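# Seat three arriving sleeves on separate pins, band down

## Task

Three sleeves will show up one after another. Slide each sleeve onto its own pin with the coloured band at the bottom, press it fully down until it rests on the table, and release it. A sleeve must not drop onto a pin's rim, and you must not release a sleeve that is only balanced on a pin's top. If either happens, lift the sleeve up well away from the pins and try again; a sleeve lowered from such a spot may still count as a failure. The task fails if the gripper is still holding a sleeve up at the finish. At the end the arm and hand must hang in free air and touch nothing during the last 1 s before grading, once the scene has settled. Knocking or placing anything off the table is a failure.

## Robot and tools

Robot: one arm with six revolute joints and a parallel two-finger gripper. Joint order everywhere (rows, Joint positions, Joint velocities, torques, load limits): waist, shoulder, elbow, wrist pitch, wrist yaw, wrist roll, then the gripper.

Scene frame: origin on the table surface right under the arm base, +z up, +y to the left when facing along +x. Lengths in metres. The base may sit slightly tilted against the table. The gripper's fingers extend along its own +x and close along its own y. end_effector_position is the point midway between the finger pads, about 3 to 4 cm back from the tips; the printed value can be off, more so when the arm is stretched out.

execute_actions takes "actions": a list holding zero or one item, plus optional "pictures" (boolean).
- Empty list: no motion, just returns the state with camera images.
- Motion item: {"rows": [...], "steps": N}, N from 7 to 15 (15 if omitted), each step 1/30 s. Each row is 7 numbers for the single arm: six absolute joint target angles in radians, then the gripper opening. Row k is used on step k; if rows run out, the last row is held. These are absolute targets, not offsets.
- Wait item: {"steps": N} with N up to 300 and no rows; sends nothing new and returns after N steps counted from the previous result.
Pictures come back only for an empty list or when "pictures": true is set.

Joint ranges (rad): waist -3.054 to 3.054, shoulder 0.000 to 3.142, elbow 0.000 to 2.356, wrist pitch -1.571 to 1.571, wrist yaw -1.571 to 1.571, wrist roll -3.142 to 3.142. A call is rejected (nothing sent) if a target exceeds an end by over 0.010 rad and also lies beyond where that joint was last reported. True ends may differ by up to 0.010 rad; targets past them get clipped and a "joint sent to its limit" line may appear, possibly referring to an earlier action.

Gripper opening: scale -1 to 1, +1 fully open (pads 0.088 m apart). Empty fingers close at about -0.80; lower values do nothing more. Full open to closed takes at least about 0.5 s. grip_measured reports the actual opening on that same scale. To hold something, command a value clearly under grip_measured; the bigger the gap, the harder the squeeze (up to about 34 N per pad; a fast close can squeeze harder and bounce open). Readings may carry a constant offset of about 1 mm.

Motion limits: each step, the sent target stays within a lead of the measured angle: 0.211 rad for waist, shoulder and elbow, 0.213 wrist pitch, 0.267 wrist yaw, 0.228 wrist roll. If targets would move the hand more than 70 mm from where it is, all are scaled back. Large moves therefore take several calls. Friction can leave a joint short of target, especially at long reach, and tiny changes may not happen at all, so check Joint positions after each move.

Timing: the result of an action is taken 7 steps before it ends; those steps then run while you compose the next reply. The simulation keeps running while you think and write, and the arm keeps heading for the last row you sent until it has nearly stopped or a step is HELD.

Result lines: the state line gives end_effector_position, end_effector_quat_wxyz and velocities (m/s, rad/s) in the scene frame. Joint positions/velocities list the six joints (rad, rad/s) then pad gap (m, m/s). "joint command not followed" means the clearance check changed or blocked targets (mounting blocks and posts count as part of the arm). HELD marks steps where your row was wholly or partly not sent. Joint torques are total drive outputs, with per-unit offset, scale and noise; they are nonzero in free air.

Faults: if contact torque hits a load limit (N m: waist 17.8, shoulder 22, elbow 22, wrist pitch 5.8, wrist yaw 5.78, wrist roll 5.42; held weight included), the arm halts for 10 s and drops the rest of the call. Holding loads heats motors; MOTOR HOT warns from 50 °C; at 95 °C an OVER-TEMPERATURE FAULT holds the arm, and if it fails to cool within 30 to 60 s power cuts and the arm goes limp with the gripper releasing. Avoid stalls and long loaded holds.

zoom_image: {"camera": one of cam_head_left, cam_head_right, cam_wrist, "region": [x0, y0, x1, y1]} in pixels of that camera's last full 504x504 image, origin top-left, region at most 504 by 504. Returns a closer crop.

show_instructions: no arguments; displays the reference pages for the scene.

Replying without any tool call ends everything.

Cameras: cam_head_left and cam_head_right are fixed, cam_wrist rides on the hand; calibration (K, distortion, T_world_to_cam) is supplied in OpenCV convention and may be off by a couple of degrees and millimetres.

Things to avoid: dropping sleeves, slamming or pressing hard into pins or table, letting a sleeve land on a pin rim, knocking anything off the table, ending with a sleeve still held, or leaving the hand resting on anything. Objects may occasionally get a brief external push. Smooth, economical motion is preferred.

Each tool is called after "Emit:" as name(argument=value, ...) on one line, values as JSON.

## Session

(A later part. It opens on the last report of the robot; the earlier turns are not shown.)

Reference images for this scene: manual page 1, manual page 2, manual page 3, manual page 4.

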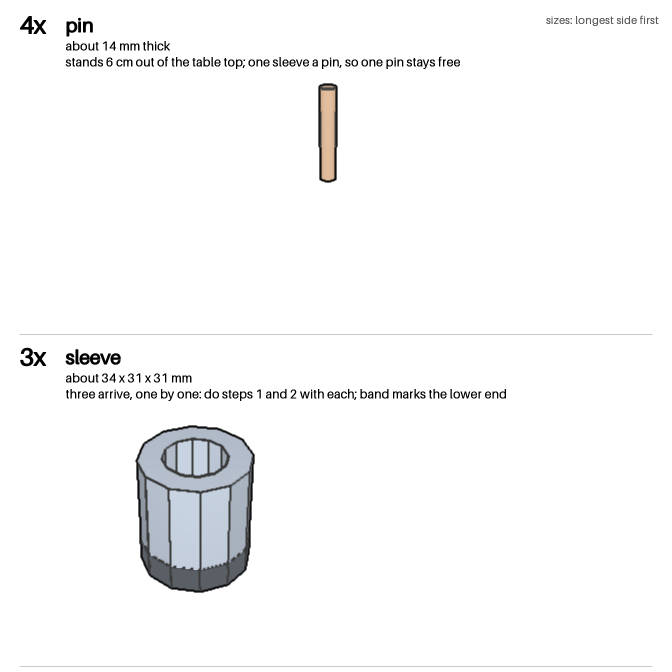

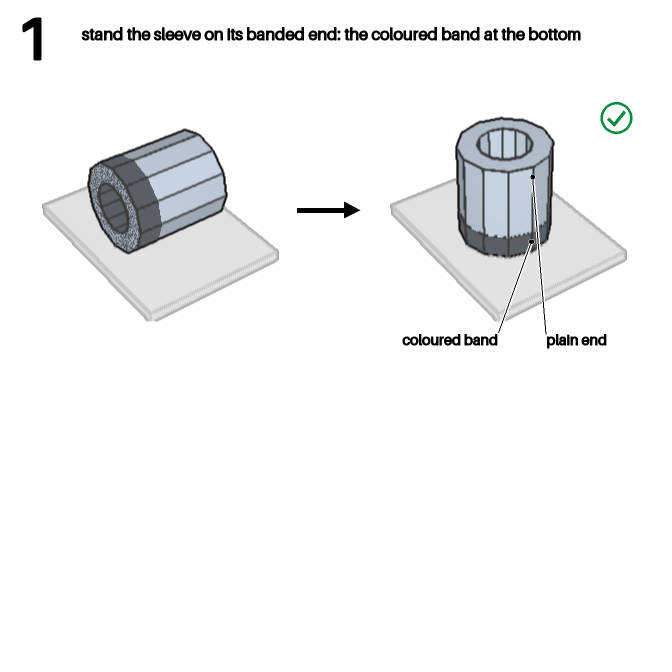

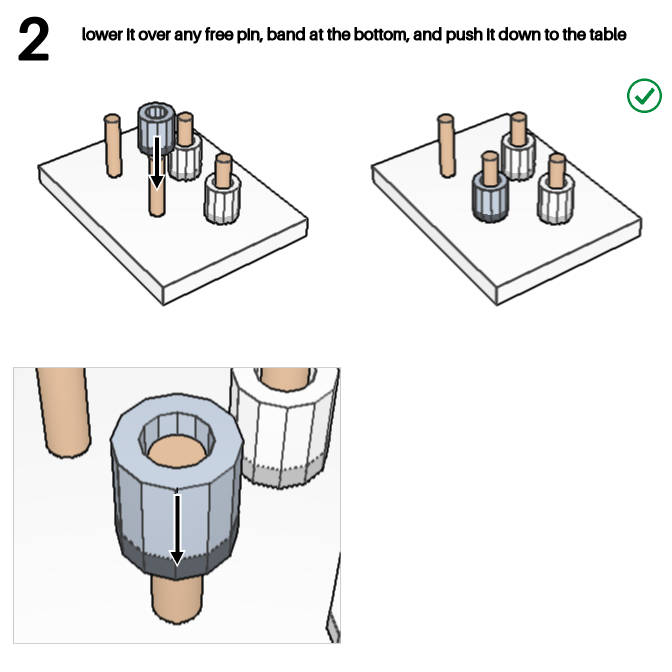

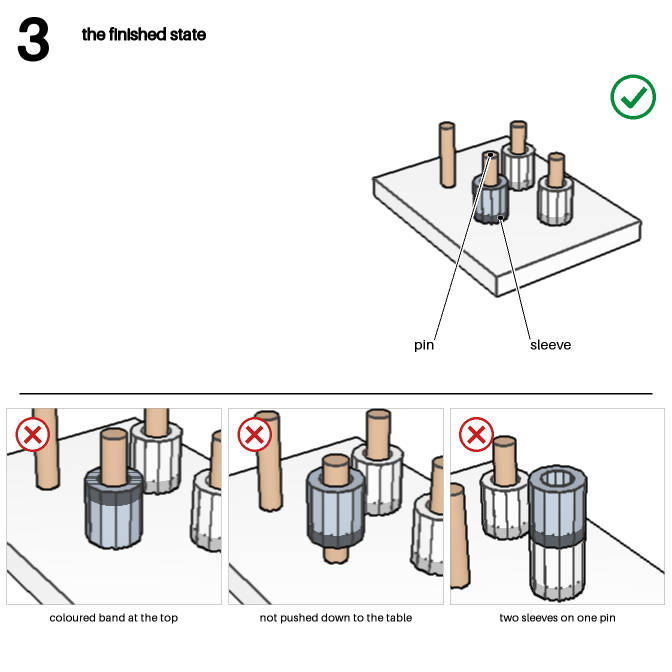

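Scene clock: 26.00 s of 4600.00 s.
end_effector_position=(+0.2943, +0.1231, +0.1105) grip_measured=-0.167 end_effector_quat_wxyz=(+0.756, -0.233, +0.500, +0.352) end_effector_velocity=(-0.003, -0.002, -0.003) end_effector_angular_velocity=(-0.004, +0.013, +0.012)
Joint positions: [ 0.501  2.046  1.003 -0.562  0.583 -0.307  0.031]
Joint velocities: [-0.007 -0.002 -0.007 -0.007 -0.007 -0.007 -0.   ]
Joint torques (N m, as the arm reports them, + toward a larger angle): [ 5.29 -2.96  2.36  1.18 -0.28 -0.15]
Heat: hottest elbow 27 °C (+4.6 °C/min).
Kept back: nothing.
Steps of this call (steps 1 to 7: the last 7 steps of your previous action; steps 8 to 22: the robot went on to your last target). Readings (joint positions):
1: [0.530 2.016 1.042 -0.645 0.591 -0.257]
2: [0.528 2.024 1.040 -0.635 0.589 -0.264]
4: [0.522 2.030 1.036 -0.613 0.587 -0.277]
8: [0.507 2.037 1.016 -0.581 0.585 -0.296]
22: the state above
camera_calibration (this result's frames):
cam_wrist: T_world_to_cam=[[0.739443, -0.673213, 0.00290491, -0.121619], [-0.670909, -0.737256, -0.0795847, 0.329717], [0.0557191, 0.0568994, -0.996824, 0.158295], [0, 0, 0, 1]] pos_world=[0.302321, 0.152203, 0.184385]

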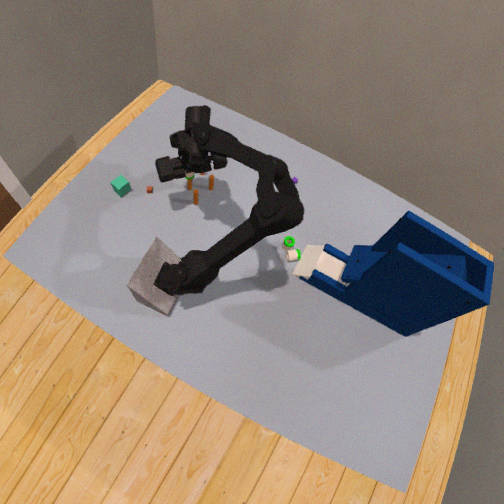

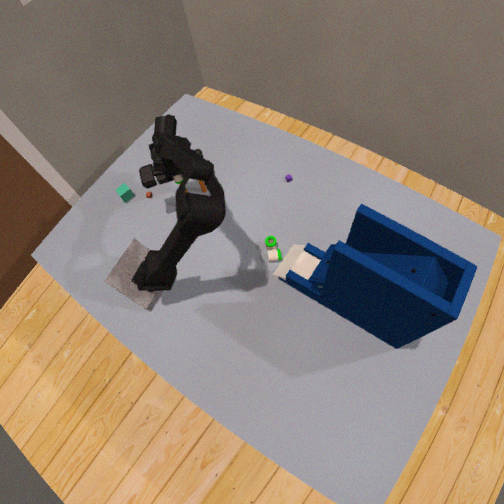

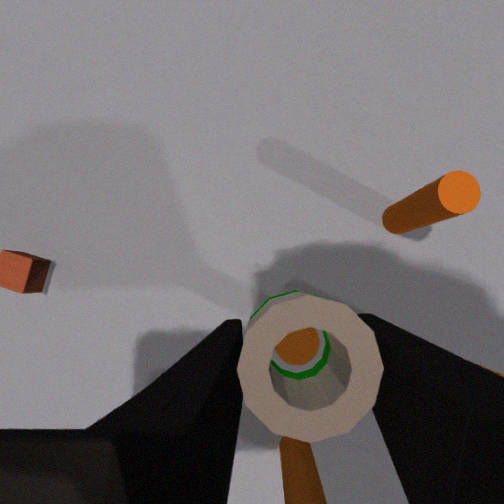

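Emit:
execute_actions(actions=[{"rows":[[0.4922,2.057,0.9864,-0.556,0.58,-0.3134,-0.5],[0.4902,2.057,0.9836,-0.5512,0.58,-0.3158,-0.5],[0.4882,2.057,0.9809,-0.5464,0.58,-0.3182,-0.5],[0.4862,2.0573,0.9781,-0.5416,0.58,-0.3206,-0.5]],"steps":8}])

Emit:
execute_actions(actions=[{"steps":17}], pictures=true)

Emit:
zoom_image(camera="cam_wrist", region=[250, 310, 370, 430])

Scene clock: 27.10 s of 4600.00 s.
end_effector_position=(+0.2942, +0.1231, +0.1104) grip_measured=-0.167 end_effector_quat_wxyz=(+0.756, -0.233, +0.500, +0.353) end_effector_velocity=(-0.001, -0.001, -0.005) end_effector_angular_velocity=(+0.004, +0.002, +0.010)
Joint positions: [ 0.501  2.046  1.002 -0.561  0.583 -0.308  0.031]
Joint velocities: [-0.012 -0.002 -0.017  0.022 -0.007 -0.022 -0.   ]
Joint torques (N m, as the arm reports them, + toward a larger angle): [ 5.25 -2.97  2.31  1.09 -0.3  -0.23]
Heat: hottest elbow 27 °C (+4.4 °C/min).
Steps of this call (steps 1 to 15: the robot went on to your last target; steps 16 to 32: nothing new was sent; step 33: the first step of this action). Readings (joint positions):
33: the state above

Scene clock: 27.67 s of 4600.00 s.
end_effector_position=(+0.2943, +0.1221, +0.1064) grip_measured=-0.167 end_effector_quat_wxyz=(+0.756, -0.232, +0.501, +0.352) end_effector_velocity=(-0.001, -0.003, -0.001) end_effector_angular_velocity=(-0.016, -0.004, +0.020)
Joint positions: [ 0.491  2.046  0.991 -0.544  0.583 -0.317  0.031]
Joint velocities: [-0.002 -0.002 -0.002 -0.007  0.007 -0.022  0.   ]
Joint torques (N m, as the arm reports them, + toward a larger angle): [ 5.18 -2.96  2.13  1.11 -0.28 -0.13]
Heat: hottest elbow 27 °C (+4.3 °C/min).
Kept back: nothing.
Steps of this call (steps 1 to 7: the last 7 steps of your previous action; steps 8 to 17: the robot went on to your last target). Readings (joint positions):
1: [0.500 2.046 1.002 -0.559 0.583 -0.308]
2: [0.499 2.046 1.000 -0.557 0.583 -0.310]
4: [0.496 2.046 0.996 -0.552 0.583 -0.313]
8: [0.491 2.046 0.992 -0.547 0.583 -0.315]
17: the state above
camera_calibration (this result's frames):
cam_wrist: T_world_to_cam=[[0.7388, -0.673922, 0.00188101, -0.121918], [-0.671724, -0.73661, -0.078687, 0.328779], [0.0544145, 0.0568705, -0.996898, 0.154611], [0, 0, 0, 1]] pos_world=[0.302508, 0.151226, 0.180231]

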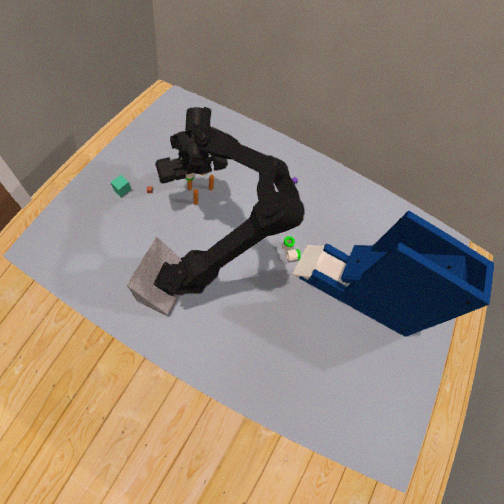

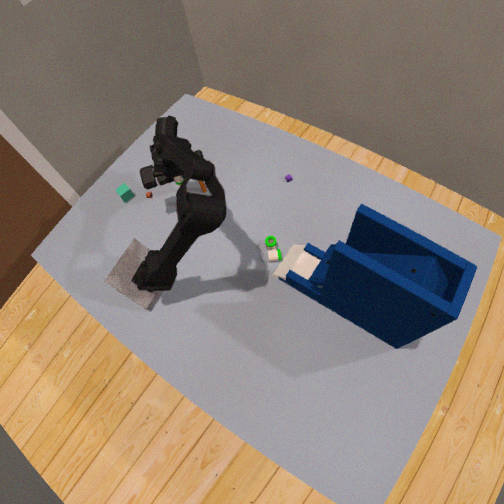

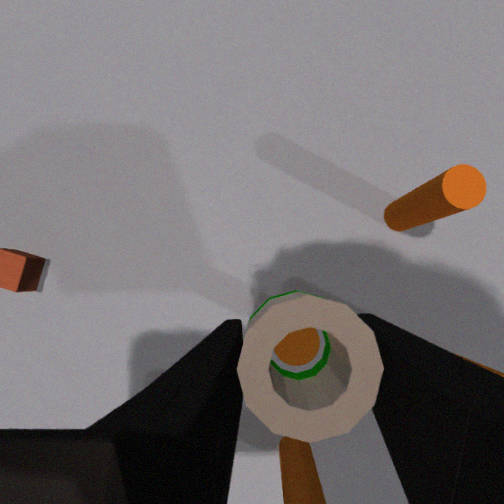

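Region (250, 310, 370, 430) of cam_wrist's 504x504 image, scaled by 4.200, with more detail than that image has.

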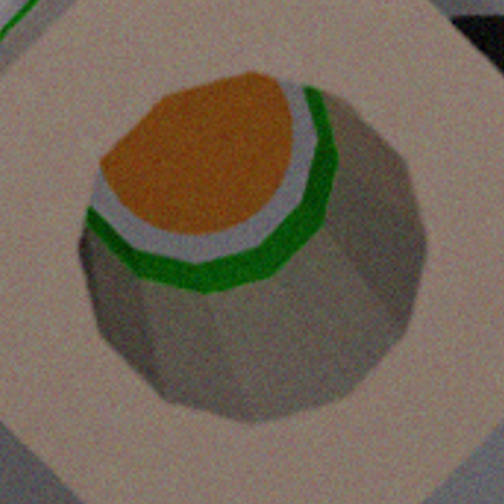

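Emit:
execute_actions(actions=[{"rows":[[0.4842,2.058,0.9754,-0.5368,0.58,-0.323,-0.5],[0.4822,2.0588,0.9727,-0.532,0.58,-0.3253,-0.5],[0.4793,2.0599,0.9686,-0.5247,0.58,-0.3289,-0.5],[0.4753,2.0615,0.9631,-0.5151,0.58,-0.3336,-0.5],[0.4704,2.0635,0.9563,-0.503,0.58,-0.3396,-0.5],[0.4654,2.0655,0.9495,-0.491,0.58,-0.3455,-0.5],[0.4604,2.0676,0.9428,-0.479,0.58,-0.3514,-0.5],[0.4545,2.0701,0.9347,-0.4645,0.58,-0.3585,-0.5],[0.4471,2.0737,0.9256,-0.4469,0.58,-0.3674,-0.5],[0.4397,2.0774,0.9167,-0.4293,0.58,-0.3764,-0.5],[0.4323,2.0813,0.9079,-0.4117,0.58,-0.3853,-0.5],[0.4248,2.0854,0.8993,-0.394,0.58,-0.3943,-0.5],[0.4173,2.0897,0.8908,-0.3763,0.58,-0.4033,-0.5],[0.4098,2.0941,0.8824,-0.3586,0.58,-0.4122,-0.5],[0.4022,2.0987,0.8742,-0.3408,0.58,-0.4212,-0.5]],"steps":15}])

Emit:
execute_actions(actions=[{"rows":[[0.3945,2.1036,0.8665,-0.3231,0.58,-0.4305,-0.5],[0.3868,2.1086,0.859,-0.3054,0.5797,-0.4397,-0.5],[0.3801,2.1131,0.8526,-0.2902,0.5794,-0.4477,-0.5],[0.3735,2.1177,0.8463,-0.275,0.5791,-0.4556,-0.5],[0.368,2.1216,0.8412,-0.2624,0.5788,-0.4623,-0.5],[0.3635,2.1248,0.8371,-0.2522,0.5786,-0.4676,-0.5],[0.3591,2.128,0.8331,-0.2421,0.5784,-0.4729,-0.5],[0.3557,2.1305,0.8301,-0.2345,0.5783,-0.4768,-0.5],[0.3524,2.133,0.8272,-0.2268,0.5781,-0.4808,-0.5],[0.3502,2.1347,0.8253,-0.2217,0.578,-0.4835,-0.5],[0.3491,2.1355,0.8243,-0.2192,0.578,-0.4848,-0.5]],"steps":15}])

Emit:
execute_actions(actions=[{"steps":12}], pictures=true)

Scene clock: 29.10 s of 4600.00 s.
end_effector_position=(+0.2948, +0.1225, +0.0989) grip_measured=-0.167 end_effector_quat_wxyz=(+0.757, -0.232, +0.499, +0.352) end_effector_velocity=(-0.003, +0.002, -0.067) end_effector_angular_velocity=(+0.017, +0.017, +0.007)
Joint positions: [ 0.476  2.051  0.968 -0.502  0.583 -0.337  0.031]
Joint velocities: [-0.134  0.056 -0.178  0.315 -0.022 -0.154 -0.   ]
Joint torques (N m, as the arm reports them, + toward a larger angle): [ 5.17 -2.64  1.87  1.09 -0.29 -0.2 ]
Heat: hottest elbow 27 °C (+4.1 °C/min).
Steps of this call (steps 1 to 15: the robot went on to your last target; steps 16 to 35: nothing new was sent; steps 36 to 43: the first 8 steps of this action). Readings (joint positions):
36: [0.491 2.046 0.990 -0.543 0.583 -0.318]
37: [0.491 2.046 0.989 -0.541 0.583 -0.318]
39: [0.488 2.046 0.986 -0.534 0.583 -0.322]
43: the state above

Scene clock: 29.60 s of 4600.00 s.
end_effector_position=(+0.2937, +0.1219, +0.0515) grip_measured=-0.167 end_effector_quat_wxyz=(+0.755, -0.233, +0.502, +0.353) end_effector_velocity=(-0.005, -0.004, -0.074) end_effector_angular_velocity=(-0.022, +0.011, +0.004)
Joint positions: [ 0.377  2.107  0.858 -0.279  0.582 -0.452  0.031]
Joint velocities: [-0.159  0.11  -0.154  0.344  0.007 -0.183 -0.   ]
Joint torques (N m, as the arm reports them, + toward a larger angle): [ 5.34 -2.91  1.93  1.15 -0.4  -0.19]
Heat: hottest elbow 27 °C (+4.1 °C/min).
Steps of this call (steps 1 to 7: the last 7 steps of your previous action; steps 8 to 15: the first 8 steps of this action). Readings (joint positions):
8: [0.425 2.077 0.907 -0.384 0.583 -0.397]
9: [0.417 2.082 0.898 -0.367 0.583 -0.406]
11: [0.403 2.090 0.883 -0.335 0.583 -0.422]
15: the state above

Scene clock: 30.00 s of 4600.00 s.
end_effector_position=(+0.2948, +0.1229, +0.0446) grip_measured=-0.167 end_effector_quat_wxyz=(+0.758, -0.232, +0.497, +0.353) end_effector_velocity=(-0.004, +0.002, -0.002) end_effector_angular_velocity=(+0.020, +0.013, +0.001)
Joint positions: [ 0.361  2.118  0.839 -0.224  0.58  -0.48   0.031]
Joint velocities: [-0.002 -0.002 -0.012  0.007 -0.022  0.007 -0.   ]
Joint torques (N m, as the arm reports them, + toward a larger angle): [ 4.73 -2.57  1.47  1.1  -0.32 -0.21]
Heat: hottest elbow 27 °C (+4.0 °C/min).
Kept back: nothing.
Steps of this call (steps 1 to 7: the last 7 steps of your previous action; steps 8 to 12: the robot went on to your last target). Readings (joint positions):
1: [0.372 2.111 0.854 -0.267 0.582 -0.458]
2: [0.368 2.114 0.849 -0.257 0.582 -0.462]
4: [0.362 2.118 0.844 -0.244 0.581 -0.470]
8: [0.361 2.118 0.840 -0.229 0.580 -0.477]
12: the state above
camera_calibration (this result's frames):
cam_wrist: T_world_to_cam=[[0.739314, -0.673347, 0.00441647, -0.121944], [-0.67054, -0.736801, -0.0866085, 0.324899], [0.0615716, 0.0610695, -0.996233, 0.0902499], [0, 0, 0, 1]] pos_world=[0.302456, 0.151763, 0.118587]

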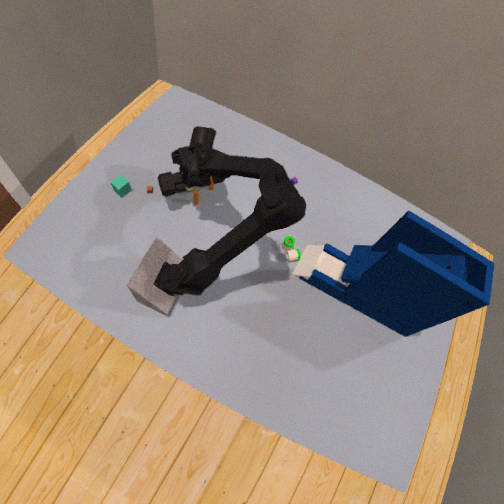

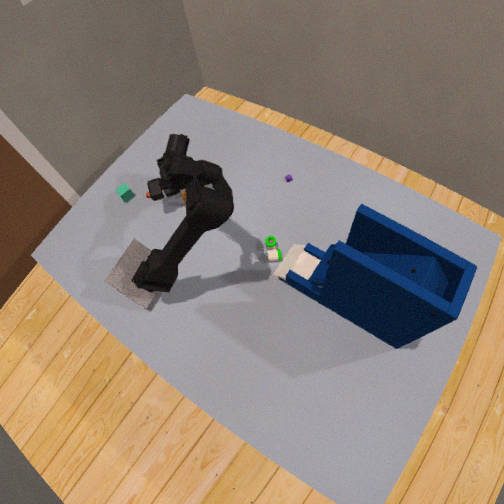

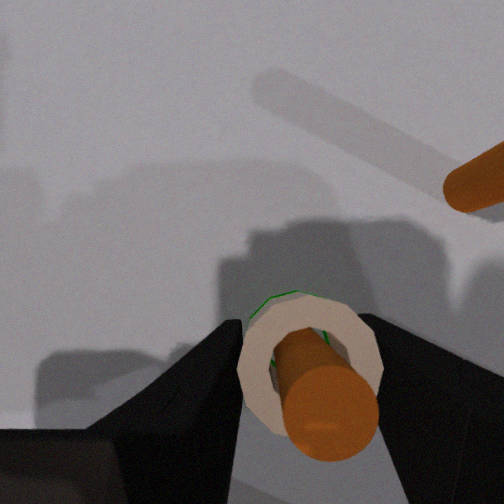

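Emit:
zoom_image(camera="cam_head_left", region=[150, 150, 240, 220])

Region (150, 150, 240, 220) of cam_head_left's 504x504 image, scaled by 5.600, with more detail than that image has.

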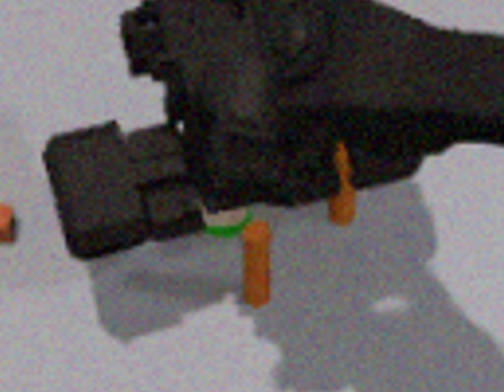

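Emit:
execute_actions(actions=[{"rows":[[0.357,2.125,0.835,-0.224,0.58,-0.48,-0.3],[0.357,2.125,0.835,-0.224,0.58,-0.48,-0.15],[0.357,2.125,0.835,-0.224,0.58,-0.48,-0.05],[0.357,2.125,0.835,-0.224,0.58,-0.48,0.03],[0.357,2.125,0.835,-0.224,0.58,-0.48,0.1]],"steps":15}], pictures=true)

Scene clock: 31.03 s of 4600.00 s.
end_effector_position=(+0.2950, +0.1230, +0.0444) grip_measured=-0.015 end_effector_quat_wxyz=(+0.758, -0.232, +0.497, +0.353) end_effector_velocity=(-0.004, -0.003, -0.002) end_effector_angular_velocity=(-0.019, +0.010, +0.017)
Joint positions: [ 0.361  2.119  0.838 -0.222  0.58  -0.481  0.038]
Joint velocities: [-0.002 -0.002 -0.002 -0.022  0.007 -0.007  0.043]
Joint torques (N m, as the arm reports them, + toward a larger angle): [ 5.4  -3.5   2.45  0.88 -0.22 -0.01]
Heat: hottest waist 26 °C (+1.9 °C/min).
Steps of this call (steps 1 to 23: the robot went on to your last target; steps 24 to 31: the first 8 steps of this action). Readings (joint positions):
24: [0.361 2.119 0.838 -0.222 0.580 -0.481]
25: [0.361 2.119 0.838 -0.222 0.580 -0.481]
27: [0.361 2.119 0.838 -0.222 0.580 -0.481]
31: the state above
camera_calibration (this result's frames):
cam_wrist: T_world_to_cam=[[0.739401, -0.673247, 0.0050003, -0.122036], [-0.670345, -0.736865, -0.0875639, 0.325038], [0.0626366, 0.0613929, -0.996146, 0.0897117], [0, 0, 0, 1]] pos_world=[0.302503, 0.151841, 0.118438]

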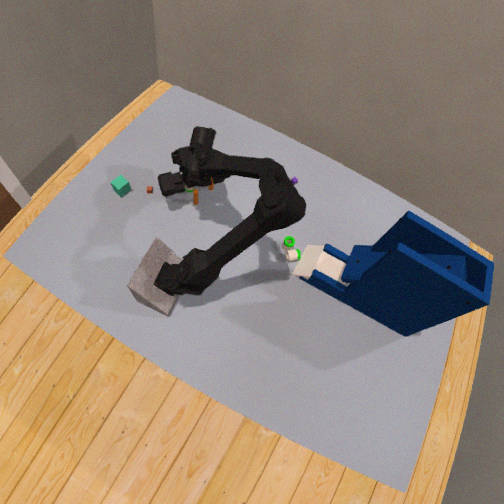

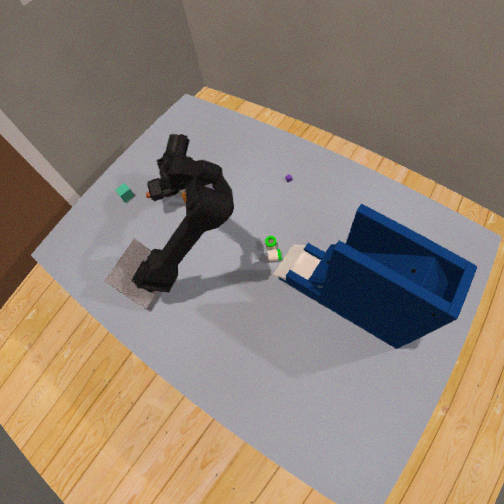

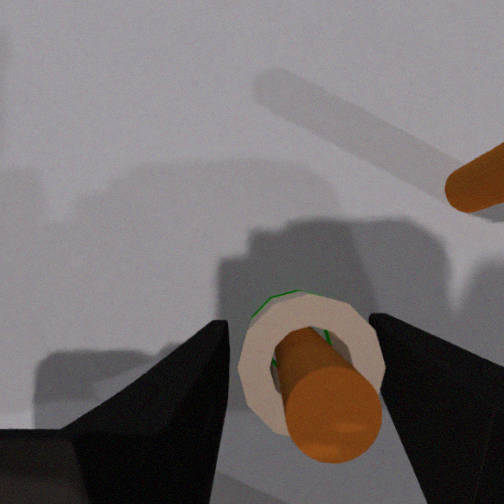

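Emit:
execute_actions(actions=[{"rows":[[0.372,2.10,0.855,-0.25,0.58,-0.465,0.1],[0.39,2.088,0.873,-0.295,0.58,-0.44,0.1],[0.411,2.076,0.895,-0.347,0.58,-0.413,0.1],[0.436,2.062,0.923,-0.405,0.58,-0.38,0.1],[0.462,2.048,0.954,-0.47,0.58,-0.34,0.1],[0.485,2.035,0.985,-0.525,0.58,-0.295,0.12],[0.50,2.015,1.01,-0.57,0.575,-0.247,0.15],[0.505,1.99,1.03,-0.605,0.568,-0.199,0.18],[0.50,1.96,1.045,-0.63,0.56,-0.151,0.2],[0.488,1.93,1.055,-0.648,0.55,-0.103,0.2],[0.47,1.90,1.062,-0.66,0.54,-0.055,0.2],[0.448,1.872,1.066,-0.67,0.53,-0.007,0.2],[0.423,1.845,1.069,-0.678,0.52,0.041,0.2],[0.396,1.818,1.071,-0.686,0.51,0.089,0.2],[0.368,1.792,1.073,-0.694,0.50,0.137,0.2]],"steps":15}])

Emit:
execute_actions(actions=[{"rows":[[0.34,1.767,1.074,-0.70,0.49,0.185,0.2],[0.312,1.742,1.075,-0.706,0.48,0.233,0.2],[0.284,1.717,1.076,-0.712,0.47,0.281,0.2],[0.256,1.692,1.077,-0.718,0.46,0.329,0.2],[0.228,1.667,1.078,-0.724,0.45,0.377,0.2],[0.20,1.642,1.079,-0.73,0.44,0.425,0.2],[0.172,1.617,1.08,-0.736,0.43,0.473,0.2],[0.144,1.592,1.081,-0.742,0.42,0.521,0.2],[0.116,1.567,1.082,-0.748,0.41,0.569,0.2],[0.088,1.542,1.083,-0.754,0.40,0.617,0.2],[0.06,1.517,1.084,-0.76,0.39,0.665,0.2],[0.032,1.492,1.085,-0.766,0.38,0.713,0.2],[0.004,1.467,1.086,-0.772,0.37,0.761,0.2],[-0.024,1.442,1.087,-0.778,0.36,0.809,0.2],[-0.052,1.417,1.088,-0.784,0.35,0.857,0.2]],"steps":15}])

Emit:
execute_actions(actions=[{"rows":[[-0.08,1.392,1.089,-0.791,0.34,0.905,0.2],[-0.108,1.367,1.09,-0.798,0.33,0.953,0.2],[-0.136,1.342,1.09,-0.805,0.32,1.001,0.2],[-0.164,1.317,1.09,-0.812,0.31,1.049,0.2],[-0.192,1.292,1.09,-0.819,0.30,1.097,0.2],[-0.22,1.268,1.09,-0.826,0.29,1.145,0.2],[-0.248,1.245,1.09,-0.833,0.28,1.193,0.2],[-0.276,1.224,1.09,-0.84,0.271,1.241,0.2],[-0.304,1.205,1.09,-0.847,0.262,1.289,0.2],[-0.332,1.188,1.09,-0.854,0.254,1.337,0.2],[-0.36,1.173,1.09,-0.861,0.246,1.385,0.2],[-0.388,1.161,1.09,-0.868,0.238,1.433,0.2],[-0.415,1.152,1.09,-0.875,0.231,1.481,0.2],[-0.44,1.146,1.09,-0.882,0.225,1.529,0.2],[-0.463,1.143,1.088,-0.889,0.22,1.577,0.2]],"steps":15}])

Emit:
execute_actions(actions=[{"rows":[[-0.483,1.143,1.082,-0.894,0.215,1.625,0.2],[-0.50,1.148,1.076,-0.896,0.211,1.673,0.2],[-0.514,1.156,1.07,-0.894,0.208,1.721,0.2],[-0.524,1.163,1.065,-0.889,0.206,1.765,0.2],[-0.53,1.168,1.061,-0.884,0.205,1.80,0.2],[-0.533,1.17,1.06,-0.882,0.205,1.823,0.2],[-0.533,1.17,1.06,-0.882,0.205,1.834,0.2]],"steps":10}])

Emit:
execute_actions(actions=[{"steps":20}], pictures=true)

Scene clock: 39.07 s of 4600.00 s.
end_effector_position=(+0.2918, +0.1222, +0.0849) grip_measured=+0.125 end_effector_quat_wxyz=(+0.755, -0.221, +0.511, +0.348) end_effector_velocity=(+0.051, -0.009, +0.345) end_effector_angular_velocity=(+0.376, -0.023, -0.605)
Joint positions: [ 0.45   2.066  0.938 -0.458  0.578 -0.329  0.045]
Joint velocities: [ 0.564 -0.501  0.711 -1.223 -0.095  1.121  0.024]
Joint torques (N m, as the arm reports them, + toward a larger angle): [ 5.19 -6.04  4.83  0.85 -0.26  0.09]
Heat: hottest waist 27 °C (+3.1 °C/min).
Steps of this call (steps 1 to 7: the last 7 steps of your previous action; steps 8 to 15: the robot went on to your last target; steps 16 to 233: nothing new was sent; steps 234 to 241: the first 8 steps of this action). Readings (joint positions):
234: [0.361 2.119 0.838 -0.225 0.580 -0.480]
235: [0.363 2.118 0.841 -0.238 0.580 -0.473]
237: [0.378 2.110 0.857 -0.293 0.580 -0.446]
241: the state above

Scene clock: 39.57 s of 4600.00 s.
end_effector_position=(+0.3375, +0.0056, +0.1449) grip_measured=+0.199 end_effector_quat_wxyz=(+0.779, +0.207, +0.580, +0.113) end_effector_velocity=(+0.045, -0.315, -0.026) end_effector_angular_velocity=(+0.871, +0.868, -2.051)
Joint positions: [ 0.242  1.687  1.067 -0.713  0.457  0.352  0.049]
Joint velocities: [-0.823 -0.745  0.037 -0.212 -0.315  1.414  0.   ]
Joint torques (N m, as the arm reports them, + toward a larger angle): [ 5.2  -4.19  4.42  0.77 -0.44  0.1 ]
Heat: hottest waist 27 °C (+3.0 °C/min).
Steps of this call (steps 1 to 7: the last 7 steps of your previous action; steps 8 to 15: the first 8 steps of this action). Readings (joint positions):
8: [0.428 1.862 1.050 -0.650 0.523 0.019]
9: [0.404 1.836 1.054 -0.662 0.514 0.066]
11: [0.351 1.786 1.060 -0.682 0.496 0.161]
15: the state above

Scene clock: 40.07 s of 4600.00 s.
end_effector_position=(+0.3206, -0.1524, +0.1315) grip_measured=+0.200 end_effector_quat_wxyz=(+0.553, +0.633, +0.499, -0.213) end_effector_velocity=(-0.116, -0.287, -0.025) end_effector_angular_velocity=(+0.776, +0.710, -2.069)
Joint positions: [-0.176  1.313  1.081 -0.812  0.308  1.072  0.049]
Joint velocities: [-0.842 -0.725  0.007 -0.198 -0.286  1.443 -0.   ]
Joint torques (N m, as the arm reports them, + toward a larger angle): [ 3.86 -3.76  3.9   0.66 -0.51  0.08]
Heat: hottest waist 27 °C (+3.0 °C/min).
Steps of this call (steps 1 to 7: the last 7 steps of your previous action; steps 8 to 15: the first 8 steps of this action). Readings (joint positions):
8: [0.020 1.487 1.077 -0.765 0.378 0.735]
9: [-0.008 1.462 1.078 -0.771 0.368 0.783]
11: [-0.064 1.412 1.080 -0.784 0.347 0.879]
15: the state above

Scene clock: 40.40 s of 4600.00 s.
end_effector_position=(+0.2783, -0.2201, +0.1112) grip_measured=+0.200 end_effector_quat_wxyz=(+0.314, +0.779, +0.372, -0.395) end_effector_velocity=(-0.086, -0.099, -0.094) end_effector_angular_velocity=(+0.682, +0.858, -1.589)
Joint positions: [-0.441  1.165  1.083 -0.879  0.231  1.551  0.049]
Joint velocities: [-0.618 -0.066 -0.002 -0.095 -0.154  1.429 -0.   ]
Joint torques (N m, as the arm reports them, + toward a larger angle): [ 2.99 -3.68  2.32  0.49 -0.5   0.11]
Heat: hottest waist 27 °C (+3.0 °C/min).
Steps of this call (steps 1 to 7: the last 7 steps of your previous action; steps 8 to 10: the first 3 steps of this action). Readings (joint positions):
8: [-0.396 1.175 1.083 -0.868 0.242 1.456]
9: [-0.420 1.168 1.083 -0.874 0.236 1.503]
10: the state above

Scene clock: 41.07 s of 4600.00 s.
end_effector_position=(+0.2665, -0.2303, +0.0949) grip_measured=+0.200 end_effector_quat_wxyz=(+0.176, +0.811, +0.303, -0.468) end_effector_velocity=(+0.000, +0.002, -0.002) end_effector_angular_velocity=(+0.015, +0.006, -0.018)
Joint positions: [-0.528  1.164  1.072 -0.881  0.208  1.829  0.049]
Joint velocities: [-0.002  0.002 -0.007  0.007 -0.007  0.022 -0.   ]
Joint torques (N m, as the arm reports them, + toward a larger angle): [ 2.7  -3.24  1.69  0.57 -0.5   0.14]
Heat: hottest waist 27 °C (+2.9 °C/min).
Kept back: nothing.
Steps of this call (steps 1 to 7: the last 7 steps of your previous action; steps 8 to 20: the robot went on to your last target). Readings (joint positions):
1: [-0.460 1.164 1.083 -0.880 0.226 1.598]
2: [-0.477 1.164 1.083 -0.881 0.222 1.643]
4: [-0.500 1.164 1.079 -0.881 0.217 1.718]
8: [-0.520 1.164 1.074 -0.881 0.211 1.792]
20: the state above
camera_calibration (this result's frames):
cam_wrist: T_world_to_cam=[[-0.640205, 0.767486, 0.0332108, 0.357685], [0.525612, 0.406096, 0.747541, -0.0846843], [0.560241, 0.496035, -0.663385, 0.0993939], [0, 0, 0, 1]] pos_world=[0.217818, -0.289431, 0.117362]

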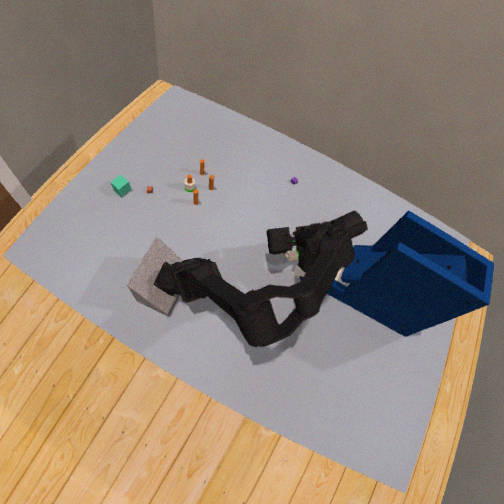

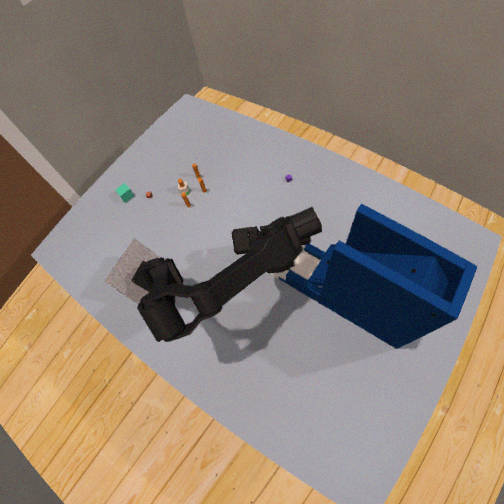

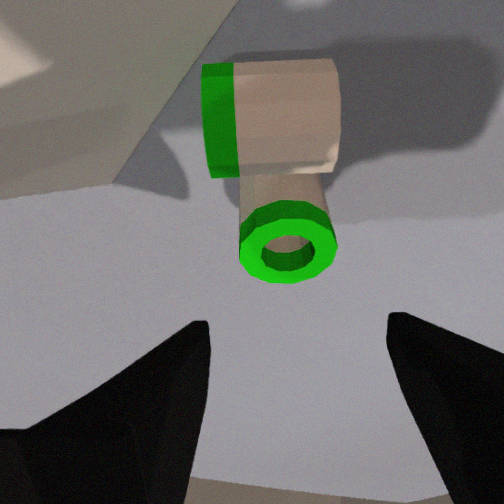

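Emit:
execute_actions(actions=[{"rows":[[-0.538,1.178,1.055,-0.87,0.203,1.824,0.2],[-0.548,1.184,1.047,-0.856,0.197,1.816,0.2],[-0.561,1.19,1.037,-0.838,0.19,1.805,0.2],[-0.575,1.196,1.026,-0.819,0.182,1.793,0.2],[-0.589,1.202,1.015,-0.80,0.174,1.781,0.2],[-0.603,1.208,1.004,-0.78,0.166,1.769,0.2],[-0.617,1.214,0.993,-0.761,0.158,1.757,0.2],[-0.63,1.22,0.983,-0.743,0.15,1.746,0.2],[-0.642,1.226,0.975,-0.726,0.143,1.736,0.2],[-0.652,1.231,0.968,-0.712,0.137,1.727,0.2],[-0.659,1.235,0.963,-0.702,0.133,1.721,0.2],[-0.6635,1.237,0.96,-0.696,0.1305,1.7175,0.2],[-0.6655,1.238,0.958,-0.693,0.1294,1.7157,0.2]],"steps":14}])

Emit:
execute_actions(actions=[{"steps":18}], pictures=true)

Scene clock: 42.37 s of 4600.00 s.
end_effector_position=(+0.2688, -0.2306, +0.0799) grip_measured=+0.200 end_effector_quat_wxyz=(+0.175, +0.813, +0.300, -0.467) end_effector_velocity=(+0.002, +0.012, -0.135) end_effector_angular_velocity=(+0.013, +0.055, +0.029)
Joint positions: [-0.572  1.181  1.038 -0.817  0.183  1.795  0.049]
Joint velocities: [-0.354  0.173 -0.281  0.447 -0.183 -0.286 -0.   ]
Joint torques (N m, as the arm reports them, + toward a larger angle): [ 2.68 -2.77  1.67  0.69 -0.52 -0.18]
Heat: hottest waist 27 °C (+2.8 °C/min).
Steps of this call (steps 1 to 15: the robot went on to your last target; steps 16 to 32: nothing new was sent; steps 33 to 39: the first 7 steps of this action). Readings (joint positions):
33: [-0.529 1.164 1.071 -0.881 0.207 1.830]
34: [-0.531 1.164 1.069 -0.878 0.205 1.830]
36: [-0.541 1.167 1.061 -0.860 0.199 1.821]
39: the state above

Scene clock: 42.97 s of 4600.00 s.
end_effector_position=(+0.2710, -0.2280, +0.0501) grip_measured=+0.200 end_effector_quat_wxyz=(+0.178, +0.813, +0.303, -0.464) end_effector_velocity=(-0.001, +0.005, +0.000) end_effector_angular_velocity=(+0.014, -0.012, +0.027)
Joint positions: [-0.649  1.222  0.975 -0.701  0.133  1.723  0.049]
Joint velocities: [-0.002 -0.002 -0.007 -0.007 -0.022 -0.022 -0.   ]
Joint torques (N m, as the arm reports them, + toward a larger angle): [ 1.75 -2.9   0.93  0.92 -0.52 -0.28]
Heat: hottest waist 27 °C (+2.8 °C/min).
Kept back: nothing.
Steps of this call (steps 1 to 7: the last 7 steps of your previous action; steps 8 to 18: the robot went on to your last target). Readings (joint positions):
1: [-0.584 1.187 1.029 -0.802 0.176 1.785]
2: [-0.596 1.193 1.019 -0.785 0.169 1.775]
4: [-0.619 1.206 1.000 -0.755 0.157 1.756]
8: [-0.649 1.222 0.978 -0.717 0.141 1.732]
18: the state above
camera_calibration (this result's frames):
cam_wrist: T_world_to_cam=[[-0.641431, 0.766717, 0.0266749, 0.360803], [0.517874, 0.407073, 0.752395, -0.0524773], [0.566016, 0.496424, -0.658172, 0.0642759], [0, 0, 0, 1]] pos_world=[0.222226, -0.28718, 0.0721639]

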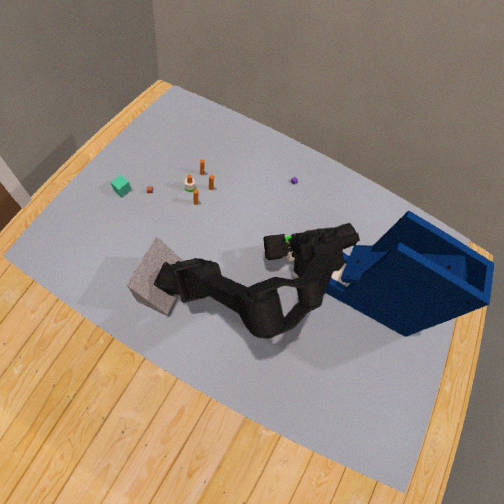

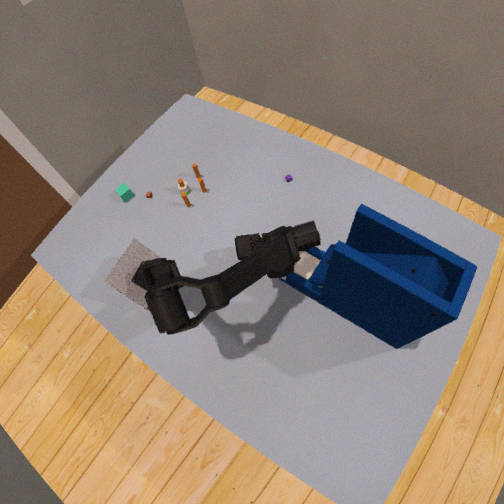

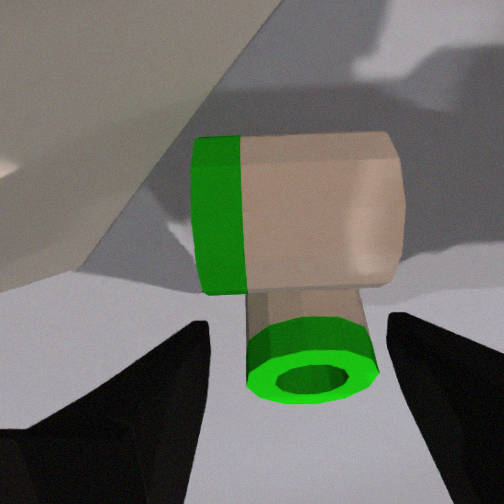

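Emit:
execute_actions(actions=[{"rows":[[-0.644,1.222,0.975,-0.701,0.133,1.723,0.1],[-0.644,1.222,0.975,-0.701,0.133,1.723,0.02],[-0.644,1.222,0.975,-0.701,0.133,1.723,-0.05],[-0.644,1.222,0.975,-0.701,0.133,1.723,-0.1],[-0.644,1.222,0.975,-0.701,0.133,1.723,-0.15],[-0.644,1.222,0.975,-0.701,0.133,1.723,-0.2],[-0.644,1.222,0.975,-0.701,0.133,1.723,-0.25],[-0.644,1.222,0.975,-0.701,0.133,1.723,-0.3],[-0.644,1.222,0.975,-0.701,0.133,1.723,-0.36],[-0.644,1.222,0.975,-0.701,0.133,1.723,-0.42],[-0.644,1.222,0.975,-0.701,0.133,1.723,-0.48]],"steps":13}])

Emit:
execute_actions(actions=[{"steps":12}], pictures=true)

Scene clock: 43.77 s of 4600.00 s.
end_effector_position=(+0.2720, -0.2275, +0.0508) grip_measured=-0.031 end_effector_quat_wxyz=(+0.179, +0.814, +0.303, -0.462) end_effector_velocity=(-0.001, +0.002, +0.000) end_effector_angular_velocity=(+0.011, -0.012, +0.020)
Joint positions: [-0.646  1.222  0.974 -0.699  0.132  1.722  0.037]
Joint velocities: [-0.007 -0.002 -0.002 -0.007 -0.022 -0.022 -0.07 ]
Joint torques (N m, as the arm reports them, + toward a larger angle): [ 3.12 -4.28  2.68  0.53 -0.4  -0.04]
Heat: hottest waist 27 °C (+2.7 °C/min).
Steps of this call (steps 1 to 15: the robot went on to your last target; steps 16 to 18: nothing new was sent; steps 19 to 24: the first 6 steps of this action). Readings (joint positions):
19: [-0.649 1.222 0.974 -0.699 0.132 1.722]
20: [-0.647 1.222 0.974 -0.699 0.132 1.722]
22: [-0.646 1.222 0.974 -0.699 0.132 1.722]
24: the state above

Scene clock: 44.17 s of 4600.00 s.
end_effector_position=(+0.2720, -0.2275, +0.0508) grip_measured=-0.172 end_effector_quat_wxyz=(+0.179, +0.814, +0.303, -0.462) end_effector_velocity=(-0.005, +0.003, -0.001) end_effector_angular_velocity=(+0.007, +0.007, +0.028)
Joint positions: [-0.646  1.222  0.974 -0.699  0.132  1.722  0.031]
Joint velocities: [-0.007 -0.002 -0.002 -0.022 -0.007 -0.022 -0.   ]
Joint torques (N m, as the arm reports them, + toward a larger angle): [ 3.29 -4.45  2.86  0.45 -0.37  0.  ]
Heat: hottest waist 27 °C (+2.7 °C/min).
Kept back: nothing.
Steps of this call (steps 1 to 7: the last 7 steps of your previous action; steps 8 to 12: the robot went on to your last target). Readings (joint positions):
1: [-0.646 1.222 0.974 -0.699 0.132 1.722]
2: [-0.646 1.222 0.974 -0.699 0.132 1.722]
4: [-0.646 1.222 0.974 -0.699 0.132 1.722]
8: [-0.646 1.222 0.974 -0.699 0.132 1.722]
12: the state above
camera_calibration (this result's frames):
cam_wrist: T_world_to_cam=[[-0.64302, 0.765488, 0.0235145, 0.3613], [0.513752, 0.408382, 0.754508, -0.0523488], [0.567964, 0.497245, -0.655869, 0.0634524], [0, 0, 0, 1]] pos_world=[0.223179, -0.286744, 0.0726183]

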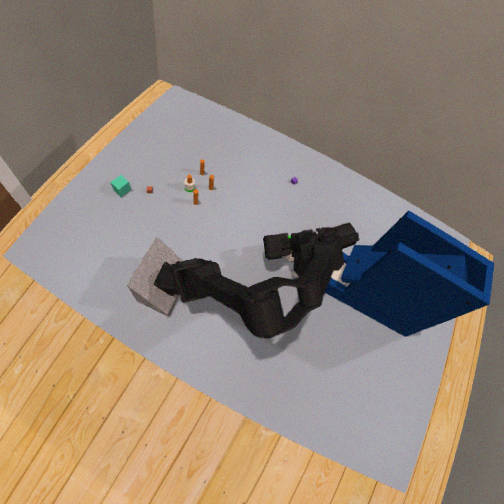

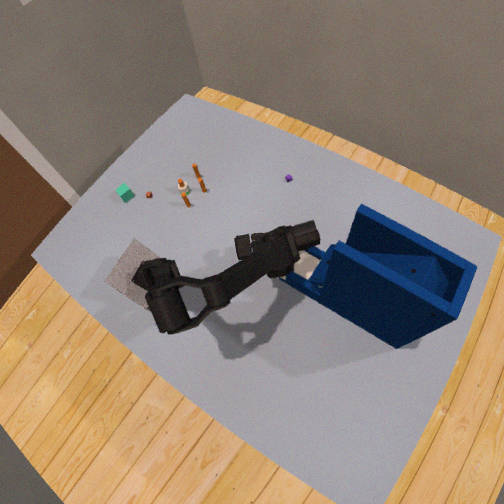

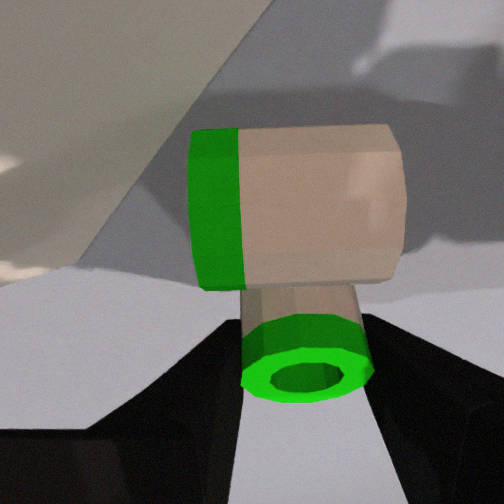

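Emit:
execute_actions(actions=[])

Scene clock: 45.63 s of 4600.00 s.
end_effector_position=(+0.2720, -0.2274, +0.0508) grip_measured=-0.173 end_effector_quat_wxyz=(+0.179, +0.814, +0.303, -0.462) end_effector_velocity=(-0.004, +0.003, -0.000) end_effector_angular_velocity=(+0.002, +0.014, +0.021)
Joint positions: [-0.645  1.222  0.974 -0.699  0.132  1.722  0.031]
Joint velocities: [ 0.002 -0.002 -0.002 -0.022  0.007 -0.007 -0.   ]
Joint torques (N m, as the arm reports them, + toward a larger angle): [ 3.29 -4.44  2.87  0.45 -0.37  0.  ]
Heat: hottest waist 27 °C (+2.6 °C/min).
Kept back: nothing.
Steps of this call (steps 1 to 15: the robot went on to your last target; steps 16 to 44: nothing new was sent). Readings (joint positions):
1: [-0.646 1.222 0.974 -0.699 0.132 1.722]
2: [-0.646 1.222 0.974 -0.699 0.132 1.722]
4: [-0.646 1.222 0.974 -0.699 0.132 1.722]
8: [-0.646 1.222 0.974 -0.699 0.132 1.722]
44: the state above
The arm was judged still, so your last target was given up. Only a new action makes it travel on or press farther. Fingers that are still opening or closing keep moving.
camera_calibration (this result's frames):
cam_wrist: T_world_to_cam=[[-0.643228, 0.765318, 0.0233574, 0.36131], [0.513438, 0.408497, 0.75466, -0.0523584], [0.568014, 0.497411, -0.6557, 0.0634418], [0, 0, 0, 1]] pos_world=[0.223251, -0.286685, 0.0726723]

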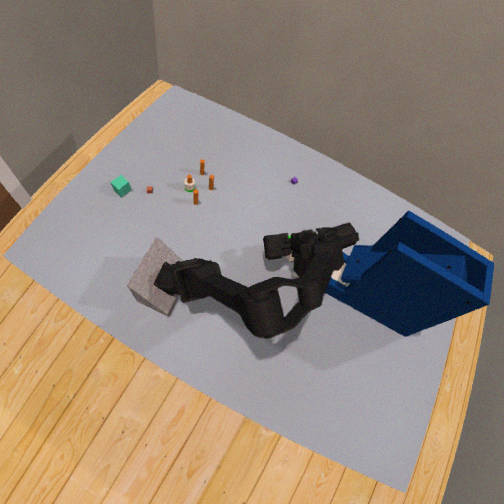

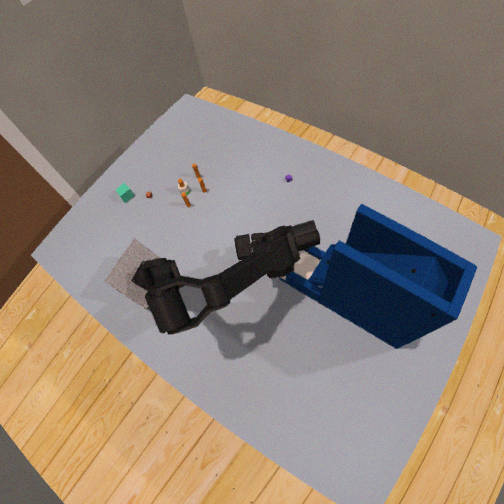

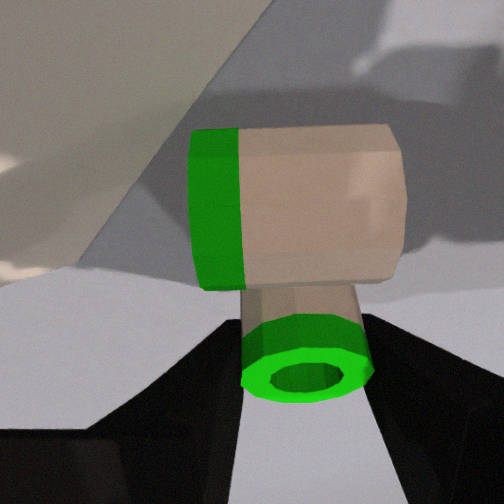

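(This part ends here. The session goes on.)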